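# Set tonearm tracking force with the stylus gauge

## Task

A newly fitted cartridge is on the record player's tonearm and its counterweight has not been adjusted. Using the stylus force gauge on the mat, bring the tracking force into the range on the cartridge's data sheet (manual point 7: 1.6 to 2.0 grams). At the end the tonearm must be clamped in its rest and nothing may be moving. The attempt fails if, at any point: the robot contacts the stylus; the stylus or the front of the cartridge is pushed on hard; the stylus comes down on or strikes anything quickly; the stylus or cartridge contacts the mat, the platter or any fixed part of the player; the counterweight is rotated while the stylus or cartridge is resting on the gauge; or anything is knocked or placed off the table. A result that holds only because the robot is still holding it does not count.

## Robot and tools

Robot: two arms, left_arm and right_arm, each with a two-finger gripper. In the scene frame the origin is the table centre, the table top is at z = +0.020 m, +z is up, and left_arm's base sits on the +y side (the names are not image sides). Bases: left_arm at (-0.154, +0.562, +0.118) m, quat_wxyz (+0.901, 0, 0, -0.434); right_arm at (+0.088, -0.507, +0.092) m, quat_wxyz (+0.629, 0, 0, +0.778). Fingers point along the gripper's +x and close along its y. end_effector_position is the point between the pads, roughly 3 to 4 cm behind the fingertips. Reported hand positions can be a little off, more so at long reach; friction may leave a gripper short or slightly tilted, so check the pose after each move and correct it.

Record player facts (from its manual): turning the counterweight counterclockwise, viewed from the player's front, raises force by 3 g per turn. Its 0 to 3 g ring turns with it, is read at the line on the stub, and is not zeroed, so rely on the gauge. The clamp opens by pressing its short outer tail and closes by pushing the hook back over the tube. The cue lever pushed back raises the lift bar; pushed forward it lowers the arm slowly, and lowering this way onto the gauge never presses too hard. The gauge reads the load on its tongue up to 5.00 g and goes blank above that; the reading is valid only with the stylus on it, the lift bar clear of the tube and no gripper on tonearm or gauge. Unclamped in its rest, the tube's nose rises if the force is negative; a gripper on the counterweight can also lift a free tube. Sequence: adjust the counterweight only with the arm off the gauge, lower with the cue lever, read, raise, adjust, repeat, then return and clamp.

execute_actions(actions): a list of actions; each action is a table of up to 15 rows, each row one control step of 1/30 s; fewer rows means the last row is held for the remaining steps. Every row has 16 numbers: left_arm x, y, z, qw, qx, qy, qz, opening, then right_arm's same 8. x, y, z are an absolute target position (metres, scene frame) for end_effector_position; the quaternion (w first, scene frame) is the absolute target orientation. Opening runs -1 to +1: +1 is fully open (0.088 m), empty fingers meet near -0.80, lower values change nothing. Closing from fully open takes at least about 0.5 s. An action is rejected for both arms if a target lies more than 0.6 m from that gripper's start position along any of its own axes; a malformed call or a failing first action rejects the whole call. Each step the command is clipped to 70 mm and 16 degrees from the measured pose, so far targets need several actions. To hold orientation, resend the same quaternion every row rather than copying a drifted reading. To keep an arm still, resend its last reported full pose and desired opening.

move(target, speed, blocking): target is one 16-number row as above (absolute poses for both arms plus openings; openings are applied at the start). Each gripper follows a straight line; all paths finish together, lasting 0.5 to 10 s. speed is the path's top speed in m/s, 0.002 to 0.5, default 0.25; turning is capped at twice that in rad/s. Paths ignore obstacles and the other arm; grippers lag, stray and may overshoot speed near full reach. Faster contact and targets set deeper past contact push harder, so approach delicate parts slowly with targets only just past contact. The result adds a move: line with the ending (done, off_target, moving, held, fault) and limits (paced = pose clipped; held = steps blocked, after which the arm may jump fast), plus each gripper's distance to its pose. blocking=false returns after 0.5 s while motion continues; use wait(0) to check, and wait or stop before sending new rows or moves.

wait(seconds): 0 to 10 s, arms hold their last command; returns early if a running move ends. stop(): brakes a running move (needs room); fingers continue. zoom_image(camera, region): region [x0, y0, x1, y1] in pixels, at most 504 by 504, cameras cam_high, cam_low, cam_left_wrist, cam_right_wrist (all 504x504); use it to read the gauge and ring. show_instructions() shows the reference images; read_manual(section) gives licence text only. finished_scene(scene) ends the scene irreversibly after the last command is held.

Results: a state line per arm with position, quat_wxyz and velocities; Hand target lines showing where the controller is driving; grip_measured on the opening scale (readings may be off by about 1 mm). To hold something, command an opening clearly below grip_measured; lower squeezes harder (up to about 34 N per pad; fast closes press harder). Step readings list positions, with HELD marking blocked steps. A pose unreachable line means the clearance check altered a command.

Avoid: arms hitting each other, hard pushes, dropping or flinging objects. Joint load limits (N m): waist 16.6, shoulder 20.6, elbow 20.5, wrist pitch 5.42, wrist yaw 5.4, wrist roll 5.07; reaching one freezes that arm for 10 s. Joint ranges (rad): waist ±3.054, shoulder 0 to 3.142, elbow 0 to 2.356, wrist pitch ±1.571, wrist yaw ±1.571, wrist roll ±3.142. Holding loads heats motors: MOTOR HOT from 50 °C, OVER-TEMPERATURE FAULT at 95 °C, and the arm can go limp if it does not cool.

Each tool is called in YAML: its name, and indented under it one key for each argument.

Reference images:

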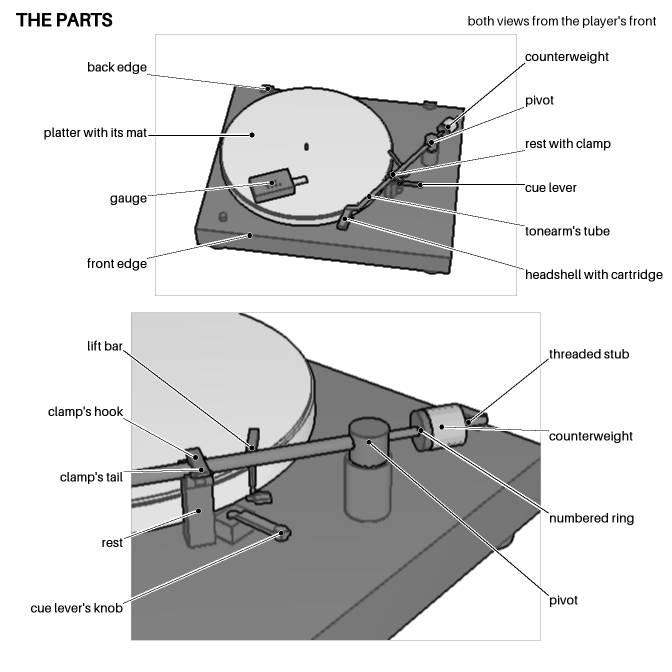

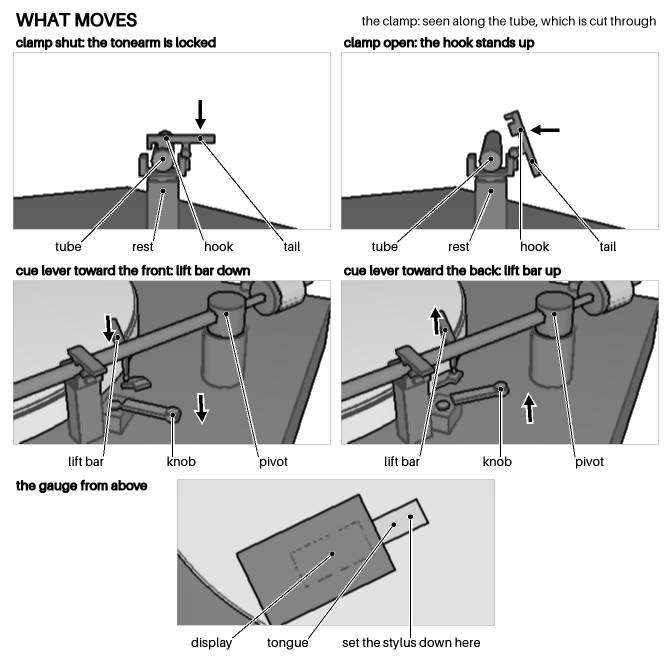

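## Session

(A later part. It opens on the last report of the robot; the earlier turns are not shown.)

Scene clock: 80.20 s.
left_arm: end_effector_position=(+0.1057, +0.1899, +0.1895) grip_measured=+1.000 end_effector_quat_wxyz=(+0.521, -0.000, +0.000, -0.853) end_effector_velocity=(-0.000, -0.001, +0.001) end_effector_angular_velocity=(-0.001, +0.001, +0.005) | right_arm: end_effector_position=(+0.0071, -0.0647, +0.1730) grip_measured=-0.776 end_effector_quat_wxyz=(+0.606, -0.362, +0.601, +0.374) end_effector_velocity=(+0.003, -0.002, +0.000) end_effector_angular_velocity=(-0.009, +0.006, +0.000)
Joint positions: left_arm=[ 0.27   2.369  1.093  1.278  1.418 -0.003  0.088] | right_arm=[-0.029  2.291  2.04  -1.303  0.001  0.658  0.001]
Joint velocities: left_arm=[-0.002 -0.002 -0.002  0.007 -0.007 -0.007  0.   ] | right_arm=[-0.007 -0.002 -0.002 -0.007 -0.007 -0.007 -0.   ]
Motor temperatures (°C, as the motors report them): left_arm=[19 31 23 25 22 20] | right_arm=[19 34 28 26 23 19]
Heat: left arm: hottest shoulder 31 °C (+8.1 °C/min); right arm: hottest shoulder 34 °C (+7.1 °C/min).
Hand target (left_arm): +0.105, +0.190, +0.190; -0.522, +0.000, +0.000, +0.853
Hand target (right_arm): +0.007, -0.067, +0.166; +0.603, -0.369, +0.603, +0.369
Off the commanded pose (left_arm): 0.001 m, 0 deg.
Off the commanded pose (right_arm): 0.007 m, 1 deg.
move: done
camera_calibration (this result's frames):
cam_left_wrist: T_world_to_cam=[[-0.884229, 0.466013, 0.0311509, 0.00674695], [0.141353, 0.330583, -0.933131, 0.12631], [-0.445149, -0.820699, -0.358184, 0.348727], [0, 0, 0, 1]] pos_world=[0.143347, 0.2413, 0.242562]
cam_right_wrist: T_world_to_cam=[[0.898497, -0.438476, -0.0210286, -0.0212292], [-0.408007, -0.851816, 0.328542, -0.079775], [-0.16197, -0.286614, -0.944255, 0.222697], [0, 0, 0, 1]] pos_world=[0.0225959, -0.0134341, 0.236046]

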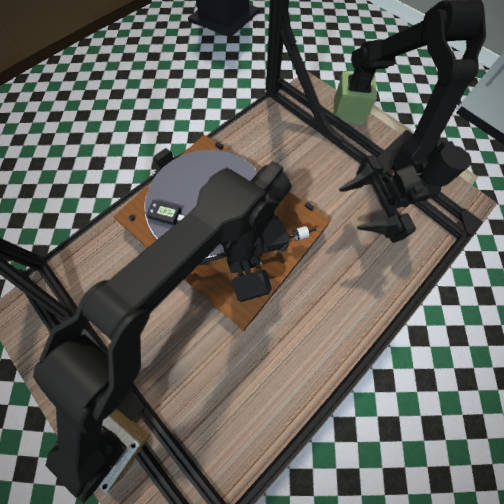

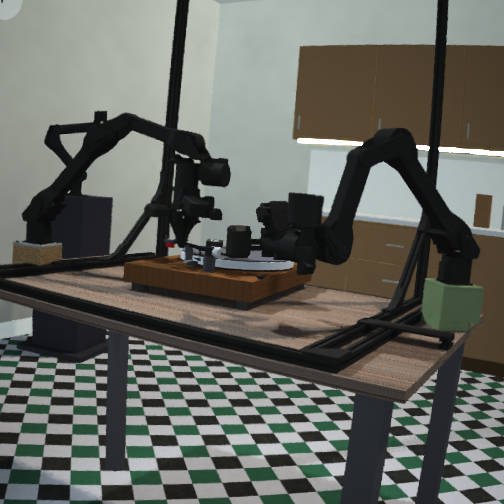

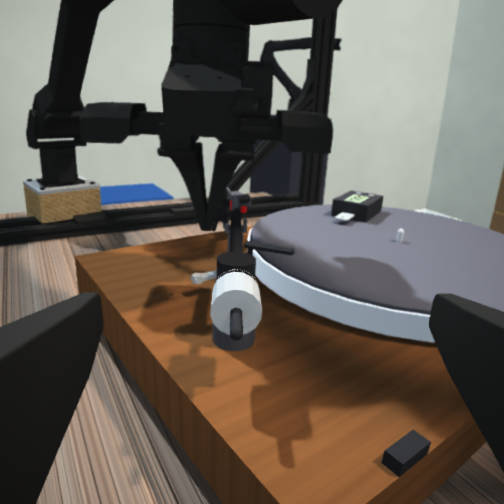

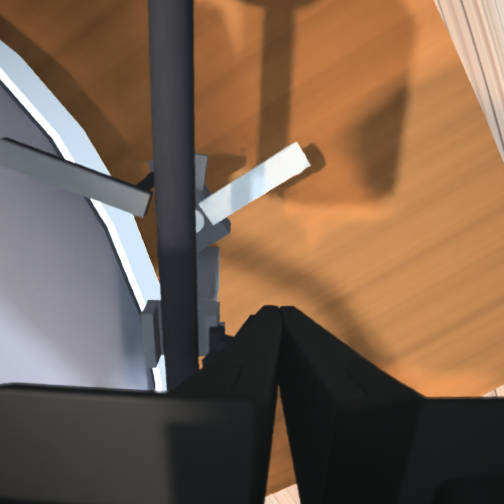

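move:
  target: [0.105,0.172,0.147,0.522,0,0,-0.853,1,0.012,-0.075,0.22,0.603,-0.369,0.603,0.369,-1]
  speed: 0.05

move:
  target: [0.09,0.142,0.147,0.522,0,0,-0.853,1,-0.036,-0.093,0.215,0.603,-0.369,0.603,0.369,-0.3]
  speed: 0.05

Scene clock: 95.97 s.
left_arm: end_effector_position=(+0.1034, +0.1744, +0.1492) grip_measured=+1.000 end_effector_quat_wxyz=(+0.520, +0.000, +0.000, -0.854) end_effector_velocity=(+0.001, -0.002, +0.003) end_effector_angular_velocity=(+0.002, +0.005, +0.005) | right_arm: end_effector_position=(+0.0109, -0.0760, +0.2108) grip_measured=-0.776 end_effector_quat_wxyz=(+0.601, -0.376, +0.606, +0.361) end_effector_velocity=(+0.001, -0.003, +0.003) end_effector_angular_velocity=(-0.013, +0.005, +0.005)
Joint positions: left_arm=[0.237 2.518 1.163 1.348 1.386 0.006 0.088] | right_arm=[-0.033  2.287  2.184 -1.49   0.001  0.652  0.001]
Joint velocities: left_arm=[-0.002 -0.007  0.002 -0.007 -0.007 -0.007  0.   ] | right_arm=[-0.002 -0.002  0.007 -0.022 -0.007 -0.007 -0.   ]
Motor temperatures (°C, as the motors report them): left_arm=[19 32 23 25 22 20] | right_arm=[19 36 28 25 23 19]
Heat: left arm: hottest shoulder 32 °C (+8.0 °C/min); right arm: hottest shoulder 36 °C (+7.0 °C/min).
Hand target (left_arm): +0.105, +0.172, +0.147; -0.522, -0.000, -0.000, +0.853
Hand target (right_arm): +0.012, -0.075, +0.220; +0.603, -0.369, +0.603, +0.369
Off the commanded pose (left_arm): 0.004 m, 0 deg.
Off the commanded pose (right_arm): 0.009 m, 1 deg.
move: off_target (right_arm)
camera_calibration (this result's frames):
cam_left_wrist: T_world_to_cam=[[-0.883373, 0.467667, 0.0306492, 0.0129278], [0.143073, 0.331368, -0.932591, 0.0937533], [-0.446298, -0.819441, -0.359632, 0.320638], [0, 0, 0, 1]] pos_world=[0.141107, 0.225631, 0.202349]
cam_right_wrist: T_world_to_cam=[[0.899398, -0.437123, 0.0026728, -0.0337235], [-0.408857, -0.839045, 0.358942, -0.105755], [-0.154659, -0.323925, -0.933356, 0.250551], [0, 0, 0, 1]] pos_world=[0.0258423, -0.0223146, 0.271903]

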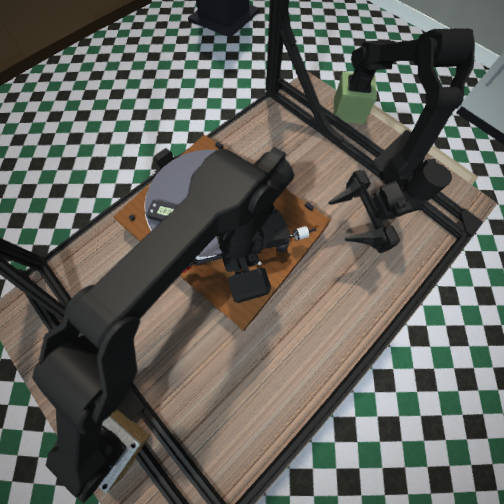

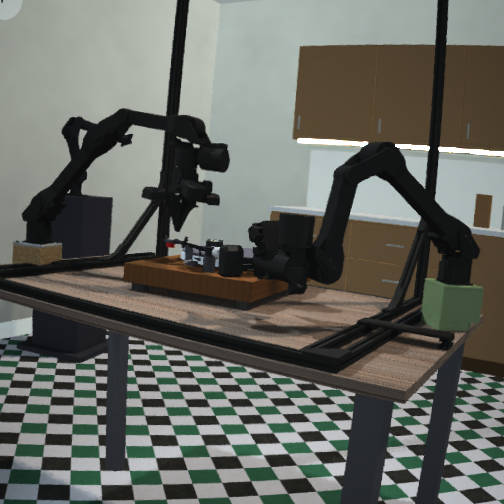

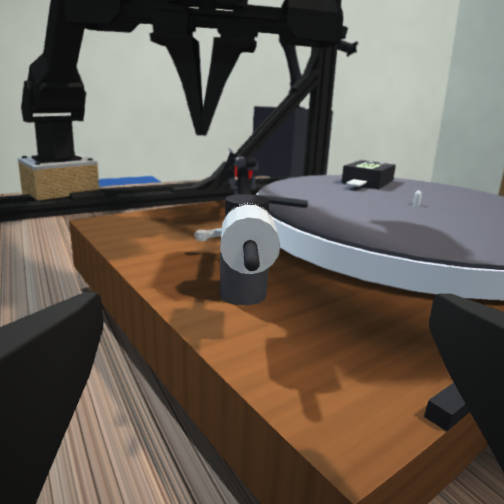

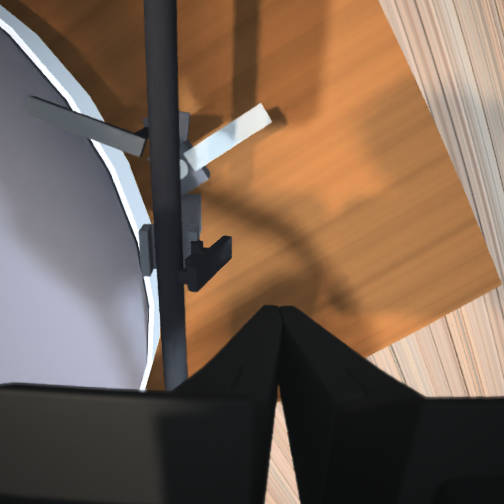

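Scene clock: 97.30 s.
left_arm: end_effector_position=(+0.0887, +0.1443, +0.1496) grip_measured=+1.000 end_effector_quat_wxyz=(+0.520, +0.001, -0.002, -0.854) end_effector_velocity=(+0.000, -0.002, +0.001) end_effector_angular_velocity=(+0.012, +0.021, +0.005) | right_arm: end_effector_position=(-0.0354, -0.0911, +0.2102) grip_measured=-0.300 end_effector_quat_wxyz=(+0.602, -0.374, +0.603, +0.366) end_effector_velocity=(+0.003, -0.002, -0.001) end_effector_angular_velocity=(-0.014, +0.004, -0.000)
Joint positions: left_arm=[0.159 2.532 1.204 1.327 1.309 0.005 0.088] | right_arm=[ 0.078  2.249  2.119 -1.45   0.001  0.759  0.024]
Joint velocities: left_arm=[-0.002 -0.002  0.002 -0.007 -0.007 -0.022  0.   ] | right_arm=[-0.007 -0.002 -0.007 -0.007 -0.007 -0.007 -0.   ]
Motor temperatures (°C, as the motors report them): left_arm=[19 32 23 25 22 20] | right_arm=[19 37 28 25 23 19]
Heat: left arm: hottest shoulder 32 °C (+8.0 °C/min); right arm: hottest shoulder 37 °C (+8.0 °C/min).
Hand target (left_arm): +0.090, +0.142, +0.147; -0.522, -0.000, -0.000, +0.853
Hand target (right_arm): -0.036, -0.093, +0.215; +0.603, -0.369, +0.603, +0.369
Off the commanded pose (left_arm): 0.004 m, 0 deg.
Off the commanded pose (right_arm): 0.005 m, 1 deg.
move: done
camera_calibration (this result's frames):
cam_left_wrist: T_world_to_cam=[[-0.883287, 0.468082, 0.0265289, 0.014487], [0.146181, 0.328729, -0.933043, 0.106385], [-0.445462, -0.820266, -0.358786, 0.289507], [0, 0, 0, 1]] pos_world=[0.126209, 0.19572, 0.202748]
cam_right_wrist: T_world_to_cam=[[0.901394, -0.432981, -0.00399655, 0.00319941], [-0.404552, -0.845428, 0.348697, -0.135427], [-0.154358, -0.312697, -0.937227, 0.2398], [0, 0, 0, 1]] pos_world=[-0.0206562, -0.038124, 0.271983]

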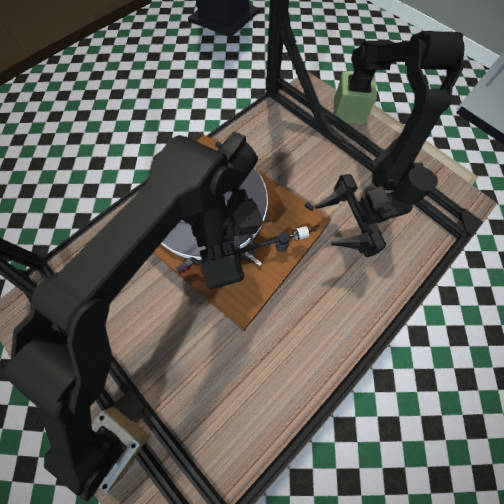

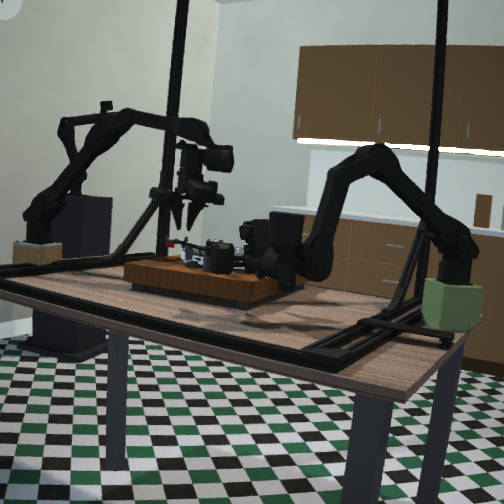

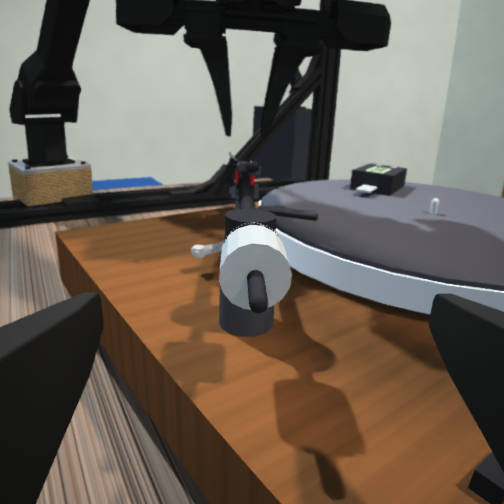

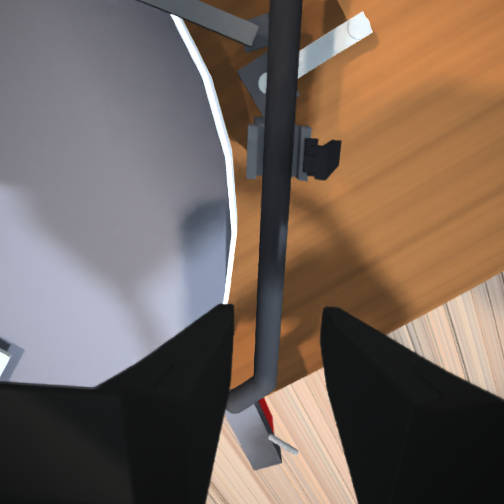

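move:
  target: [0.073,0.105,0.147,0.522,0,0,-0.853,0.2,-0.029,-0.080,0.176,0.603,-0.369,0.603,0.369,-0.3]
  speed: 0.025

zoom_image:
  camera: "cam_high"
  region: [230, 170, 390, 290]

Scene clock: 104.27 s.
left_arm: end_effector_position=(+0.0717, +0.1074, +0.1497) grip_measured=+0.200 end_effector_quat_wxyz=(+0.520, +0.001, -0.002, -0.854) end_effector_velocity=(+0.004, -0.001, -0.001) end_effector_angular_velocity=(+0.002, -0.002, +0.024) | right_arm: end_effector_position=(-0.0307, -0.0791, +0.1859) grip_measured=-0.300 end_effector_quat_wxyz=(+0.606, -0.361, +0.601, +0.376) end_effector_velocity=(-0.003, +0.004, +0.001) end_effector_angular_velocity=(+0.019, +0.013, +0.010)
Joint positions: left_arm=[0.07  2.558 1.277 1.281 1.22  0.005 0.049] | right_arm=[ 0.061  2.256  2.034 -1.325  0.001  0.746  0.024]
Joint velocities: left_arm=[ 0.002  0.002  0.002 -0.007 -0.022  0.007 -0.   ] | right_arm=[ 0.002 -0.002 -0.002  0.022 -0.007 -0.007 -0.   ]
Motor temperatures (°C, as the motors report them): left_arm=[19 32 23 25 22 20] | right_arm=[19 38 28 25 23 19]
Heat: left arm: hottest shoulder 32 °C (+6.0 °C/min); right arm: hottest shoulder 38 °C (+9.0 °C/min).
Hand target (left_arm): +0.073, +0.105, +0.147; -0.522, -0.000, +0.000, +0.853
Hand target (right_arm): -0.029, -0.080, +0.176; +0.603, -0.369, +0.603, +0.369
Off the commanded pose (left_arm): 0.004 m, 0 deg.
Off the commanded pose (right_arm): 0.010 m, 1 deg.
move: off_target (right_arm)
camera_calibration (this result's frames):
cam_left_wrist: T_world_to_cam=[[-0.883116, 0.468425, 0.0261504, 0.016817], [0.14659, 0.328454, -0.933075, 0.121051], [-0.445665, -0.82018, -0.35873, 0.251722], [0, 0, 0, 1]] pos_world=[0.10929, 0.15882, 0.20281]
cam_right_wrist: T_world_to_cam=[[0.899265, -0.436612, -0.0263199, 0.00781626], [-0.405338, -0.854444, 0.325003, -0.111225], [-0.164389, -0.281595, -0.945347, 0.225145], [0, 0, 0, 1]] pos_world=[-0.0151013, -0.0282231, 0.249194]

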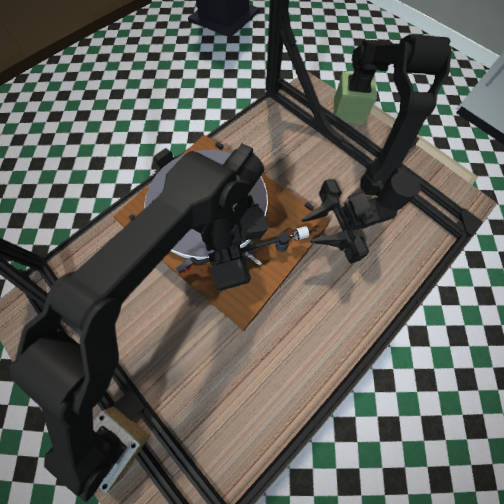

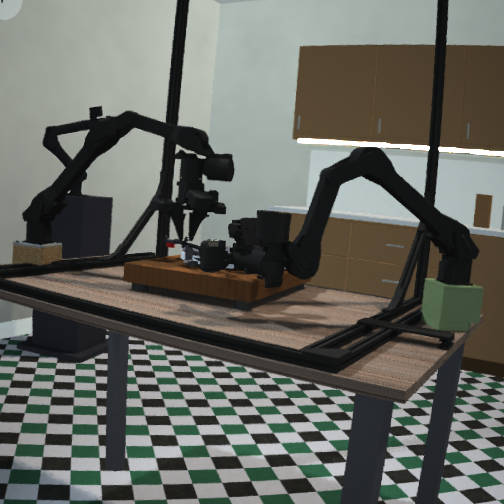

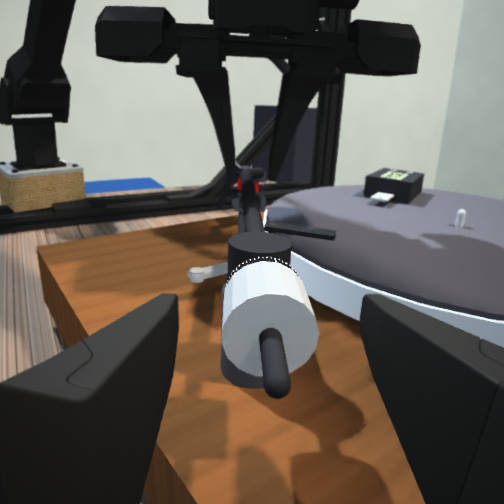

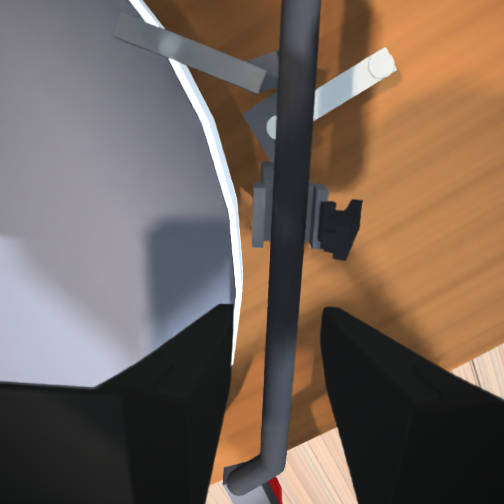

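Region (230, 170, 390, 290) of cam_high's 504x504 image, scaled by 3.150, with more detail than that image has; it fills the top 378 rows of this view, and the rest is white.

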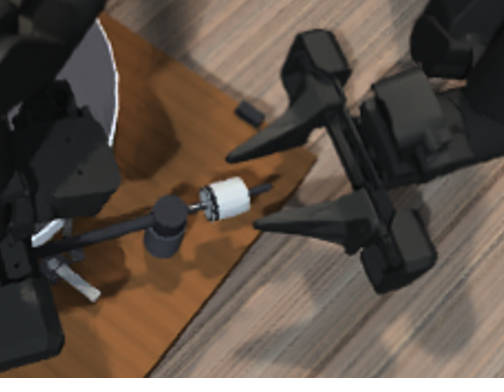

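move:
  target: [0.066,0.092,0.142,0.452,0.261,-0.4265,-0.739,0.05,-0.029,-0.080,0.17,0.603,-0.369,0.603,0.369,-0.3]
  speed: 0.2

zoom_image:
  camera: "cam_high"
  region: [230, 170, 390, 290]

Scene clock: 123.93 s.
left_arm: end_effector_position=(+0.0577, +0.1252, +0.1615) grip_measured=+0.050 end_effector_quat_wxyz=(+0.423, +0.188, -0.371, -0.805) end_effector_velocity=(+0.001, -0.001, -0.001) end_effector_angular_velocity=(+0.004, +0.003, +0.020) | right_arm: end_effector_position=(-0.0304, -0.0788, +0.1788) grip_measured=-0.300 end_effector_quat_wxyz=(+0.606, -0.361, +0.601, +0.376) end_effector_velocity=(-0.001, -0.004, -0.001) end_effector_angular_velocity=(-0.014, +0.004, -0.005)
Joint positions: left_arm=[0.087 2.532 1.253 1.335 1.369 0.802 0.041] | right_arm=[ 0.06   2.259  2.011 -1.3    0.001  0.745  0.024]
Joint velocities: left_arm=[-0.002 -0.002 -0.007 -0.007 -0.022  0.007 -0.   ] | right_arm=[ 0.002 -0.002 -0.007 -0.007 -0.007  0.007  0.   ]
Motor temperatures (°C, as the motors report them): left_arm=[19 33 24 26 23 21] | right_arm=[19 38 28 24 23 19]
Heat: left arm: hottest shoulder 33 °C (+4.0 °C/min); right arm: hottest shoulder 38 °C (+6.0 °C/min).
Hand target (left_arm): +0.054, +0.122, +0.160; -0.419, -0.186, +0.372, +0.807
Hand target (right_arm): -0.029, -0.080, +0.170; +0.603, -0.369, +0.603, +0.369
Off the commanded pose (left_arm): 0.039 m, 13 deg.
Off the commanded pose (right_arm): 0.009 m, 1 deg.
TORQUE FAULT: the external load on joint 5 (wrist yaw) of the left arm reached its load limit, and that arm stopped for 10 seconds. That time counts as 19 of the actions that you can send in this scene. A torque fault stops only its own arm. That arm's remaining commands of this call were not run. That arm holds where it stopped, with its grip as last carried out, and accepts commands again: back off and push less far. That arm stops again, at the same cost, whenever a joint's load reaches its limit.
move: fault (left_arm), off_target (right_arm)
camera_calibration (this result's frames):
cam_left_wrist: T_world_to_cam=[[-0.554001, 0.389469, -0.735797, 0.109747], [0.766621, -0.105963, -0.633297, 0.0985097], [-0.324617, -0.914924, -0.239872, 0.24995], [0, 0, 0, 1]] pos_world=[0.0664183, 0.196381, 0.203093]
cam_right_wrist: T_world_to_cam=[[0.899278, -0.436659, -0.0250443, 0.00730043], [-0.40551, -0.853846, 0.326355, -0.108751], [-0.16389, -0.283329, -0.944915, 0.218402], [0, 0, 0, 1]] pos_world=[-0.0148709, -0.0277895, 0.242046]

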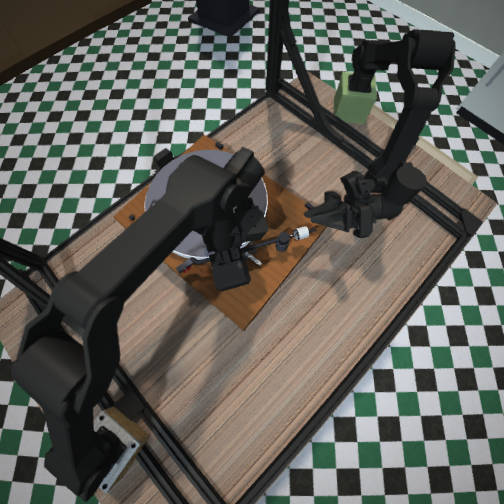

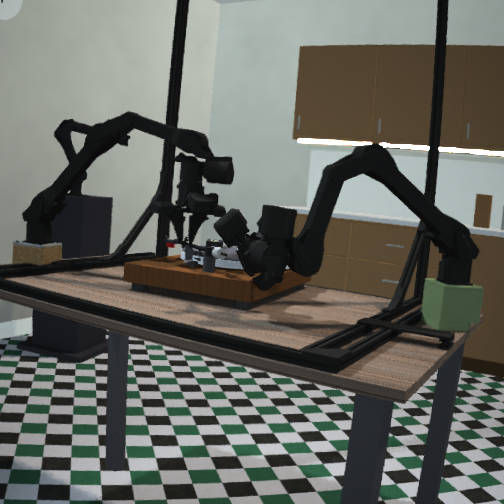

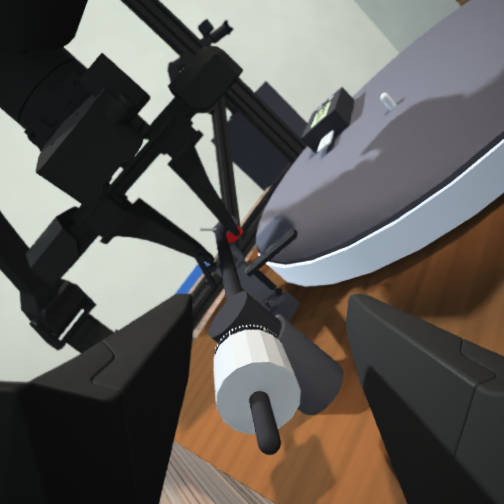

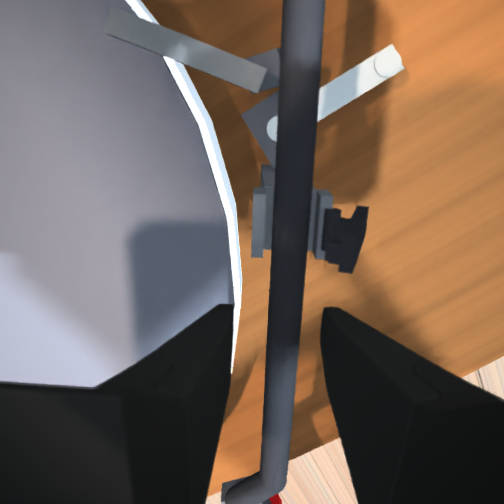

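Region (230, 170, 390, 290) of cam_high's 504x504 image, scaled by 3.150, with more detail than that image has; it fills the top 378 rows of this view, and the rest is white.

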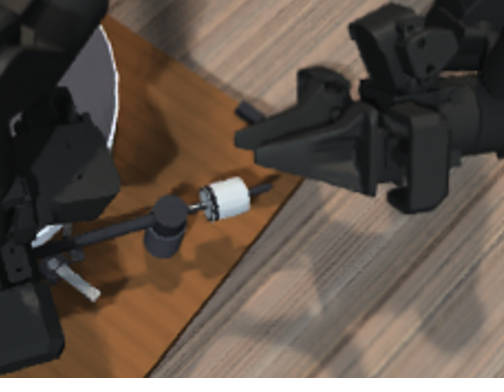

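move:
  target: [0.082,0.124,0.145,0.522,0,0,-0.853,0.05,-0.029,-0.080,0.17,0.603,-0.369,0.603,0.369,-0.3]
  speed: 0.15

move:
  target: [0.073,0.105,0.142,0.473,-0.221,0.361,-0.773,0.05,-0.029,-0.080,0.17,0.603,-0.369,0.603,0.369,-0.3]
  speed: 0.12

zoom_image:
  camera: "cam_high"
  region: [260, 130, 440, 290]

Scene clock: 137.40 s.
left_arm: end_effector_position=(+0.0805, +0.1233, +0.1491) grip_measured=+0.050 end_effector_quat_wxyz=(+0.518, +0.002, -0.006, -0.855) end_effector_velocity=(+0.002, +0.000, +0.002) end_effector_angular_velocity=(+0.012, +0.021, +0.010) | right_arm: end_effector_position=(-0.0304, -0.0789, +0.1784) grip_measured=-0.300 end_effector_quat_wxyz=(+0.606, -0.362, +0.601, +0.376) end_effector_velocity=(+0.001, -0.002, -0.002) end_effector_angular_velocity=(-0.014, +0.004, +0.005)
Joint positions: left_arm=[0.11  2.554 1.254 1.31  1.265 0.005 0.041] | right_arm=[ 0.06   2.26   2.01  -1.3    0.001  0.745  0.024]
Joint velocities: left_arm=[ 0.002 -0.007 -0.002 -0.007 -0.007 -0.022 -0.   ] | right_arm=[-0.002  0.002 -0.002 -0.007 -0.007 -0.007  0.   ]
Motor temperatures (°C, as the motors report them): left_arm=[19 33 24 26 23 21] | right_arm=[19 38 28 24 23 19]
Heat: left arm: hottest shoulder 33 °C (+2.0 °C/min); right arm: hottest shoulder 38 °C (+4.1 °C/min).
Hand target (left_arm): +0.082, +0.124, +0.145; -0.522, -0.000, -0.000, +0.853
Hand target (right_arm): -0.029, -0.080, +0.170; +0.603, -0.369, +0.603, +0.369
Off the commanded pose (left_arm): 0.004 m, 1 deg.
Off the commanded pose (right_arm): 0.009 m, 1 deg.
move: off_target (right_arm)
camera_calibration (this result's frames):
cam_left_wrist: T_world_to_cam=[[-0.881289, 0.472271, 0.0170171, 0.0178712], [0.154305, 0.321606, -0.934216, 0.114422], [-0.446676, -0.820689, -0.356301, 0.268231], [0, 0, 0, 1]] pos_world=[0.117906, 0.174895, 0.202161]
cam_right_wrist: T_world_to_cam=[[0.899452, -0.436344, -0.0242811, 0.00711988], [-0.405288, -0.853641, 0.327168, -0.108805], [-0.163485, -0.284431, -0.944654, 0.21786], [0, 0, 0, 1]] pos_world=[-0.0148843, -0.0278073, 0.241572]

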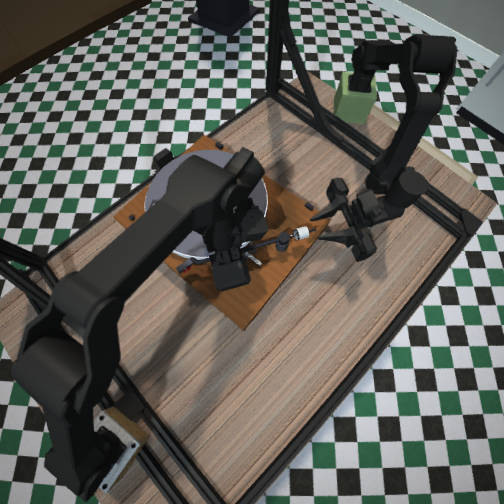

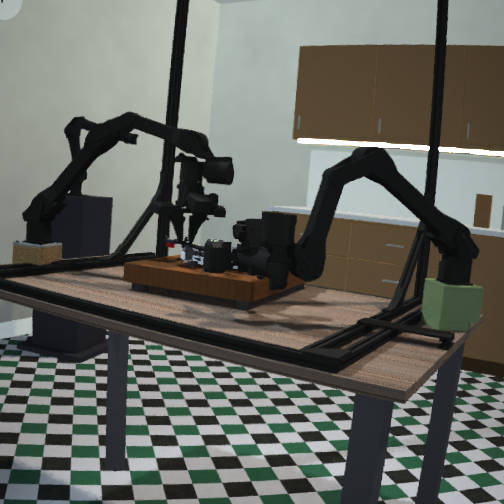

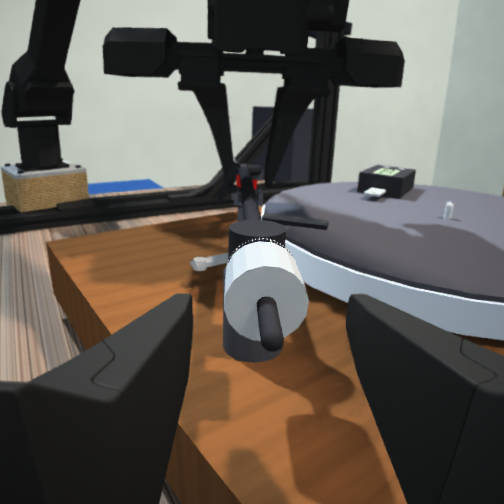

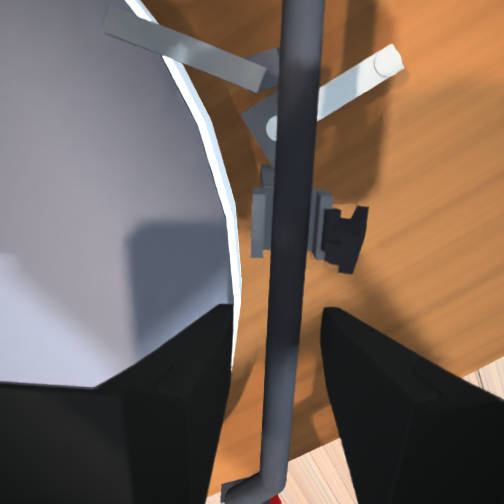

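Scene clock: 141.47 s.
left_arm: end_effector_position=(+0.0721, +0.1074, +0.1444) grip_measured=+0.050 end_effector_quat_wxyz=(+0.472, -0.219, +0.361, -0.774) end_effector_velocity=(+0.004, -0.000, -0.003) end_effector_angular_velocity=(+0.026, +0.041, +0.024) | right_arm: end_effector_position=(-0.0304, -0.0790, +0.1782) grip_measured=-0.300 end_effector_quat_wxyz=(+0.606, -0.362, +0.601, +0.375) end_effector_velocity=(-0.001, -0.004, -0.001) end_effector_angular_velocity=(-0.018, +0.018, -0.009)
Joint positions: left_arm=[ 0.07   2.575  1.283  1.289  1.22  -0.869  0.041] | right_arm=[ 0.06   2.261  2.01  -1.3    0.001  0.745  0.024]
Joint velocities: left_arm=[ 0.002  0.002 -0.002 -0.007 -0.022 -0.037 -0.   ] | right_arm=[-0.002 -0.002 -0.007 -0.007 -0.022  0.007 -0.   ]
Motor temperatures (°C, as the motors report them): left_arm=[19 33 24 26 23 21] | right_arm=[19 38 28 24 23 19]
Heat: left arm: hottest shoulder 33 °C (+2.0 °C/min); right arm: hottest shoulder 38 °C (+3.0 °C/min).
Hand target (left_arm): +0.073, +0.105, +0.142; -0.473, +0.221, -0.361, +0.773
Hand target (right_arm): -0.029, -0.080, +0.170; +0.603, -0.369, +0.603, +0.369
Off the commanded pose (left_arm): 0.003 m, 0 deg.
Off the commanded pose (right_arm): 0.008 m, 1 deg.
move: done
camera_calibration (this result's frames):
cam_left_wrist: T_world_to_cam=[[-0.54651, 0.293173, 0.784459, -0.0976387], [-0.483836, 0.654031, -0.581503, 0.0757969], [-0.683541, -0.697348, -0.215587, 0.233211], [0, 0, 0, 1]] pos_world=[0.142722, 0.141681, 0.170947]
cam_right_wrist: T_world_to_cam=[[0.899457, -0.436361, -0.0237766, 0.00696248], [-0.405354, -0.8534, 0.327713, -0.108864], [-0.163292, -0.285125, -0.944478, 0.217513], [0, 0, 0, 1]] pos_world=[-0.014873, -0.0278482, 0.241278]

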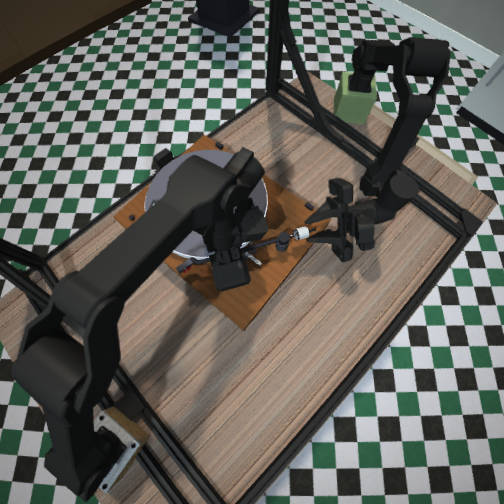

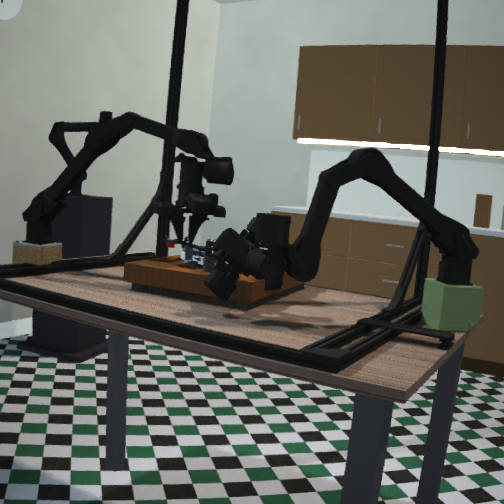

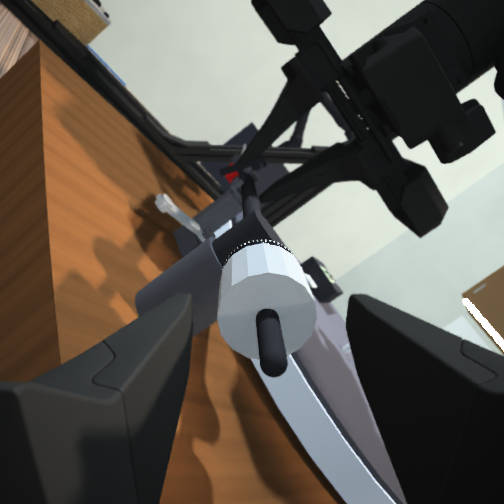

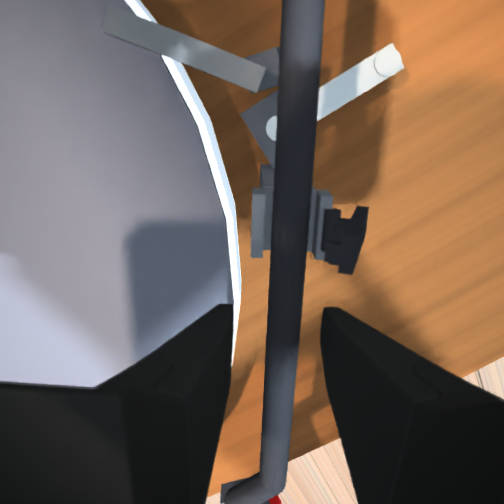

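Region (260, 130, 440, 290) of cam_high's 504x504 image, scaled by 2.800, with more detail than that image has.

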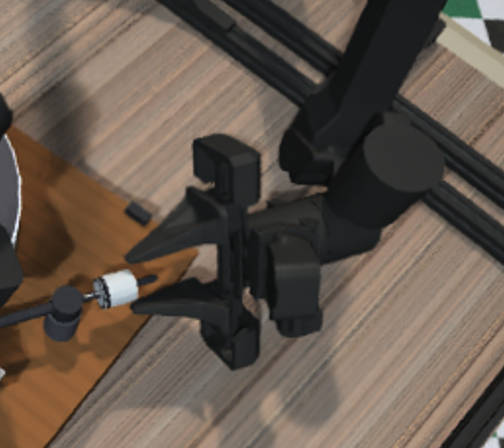

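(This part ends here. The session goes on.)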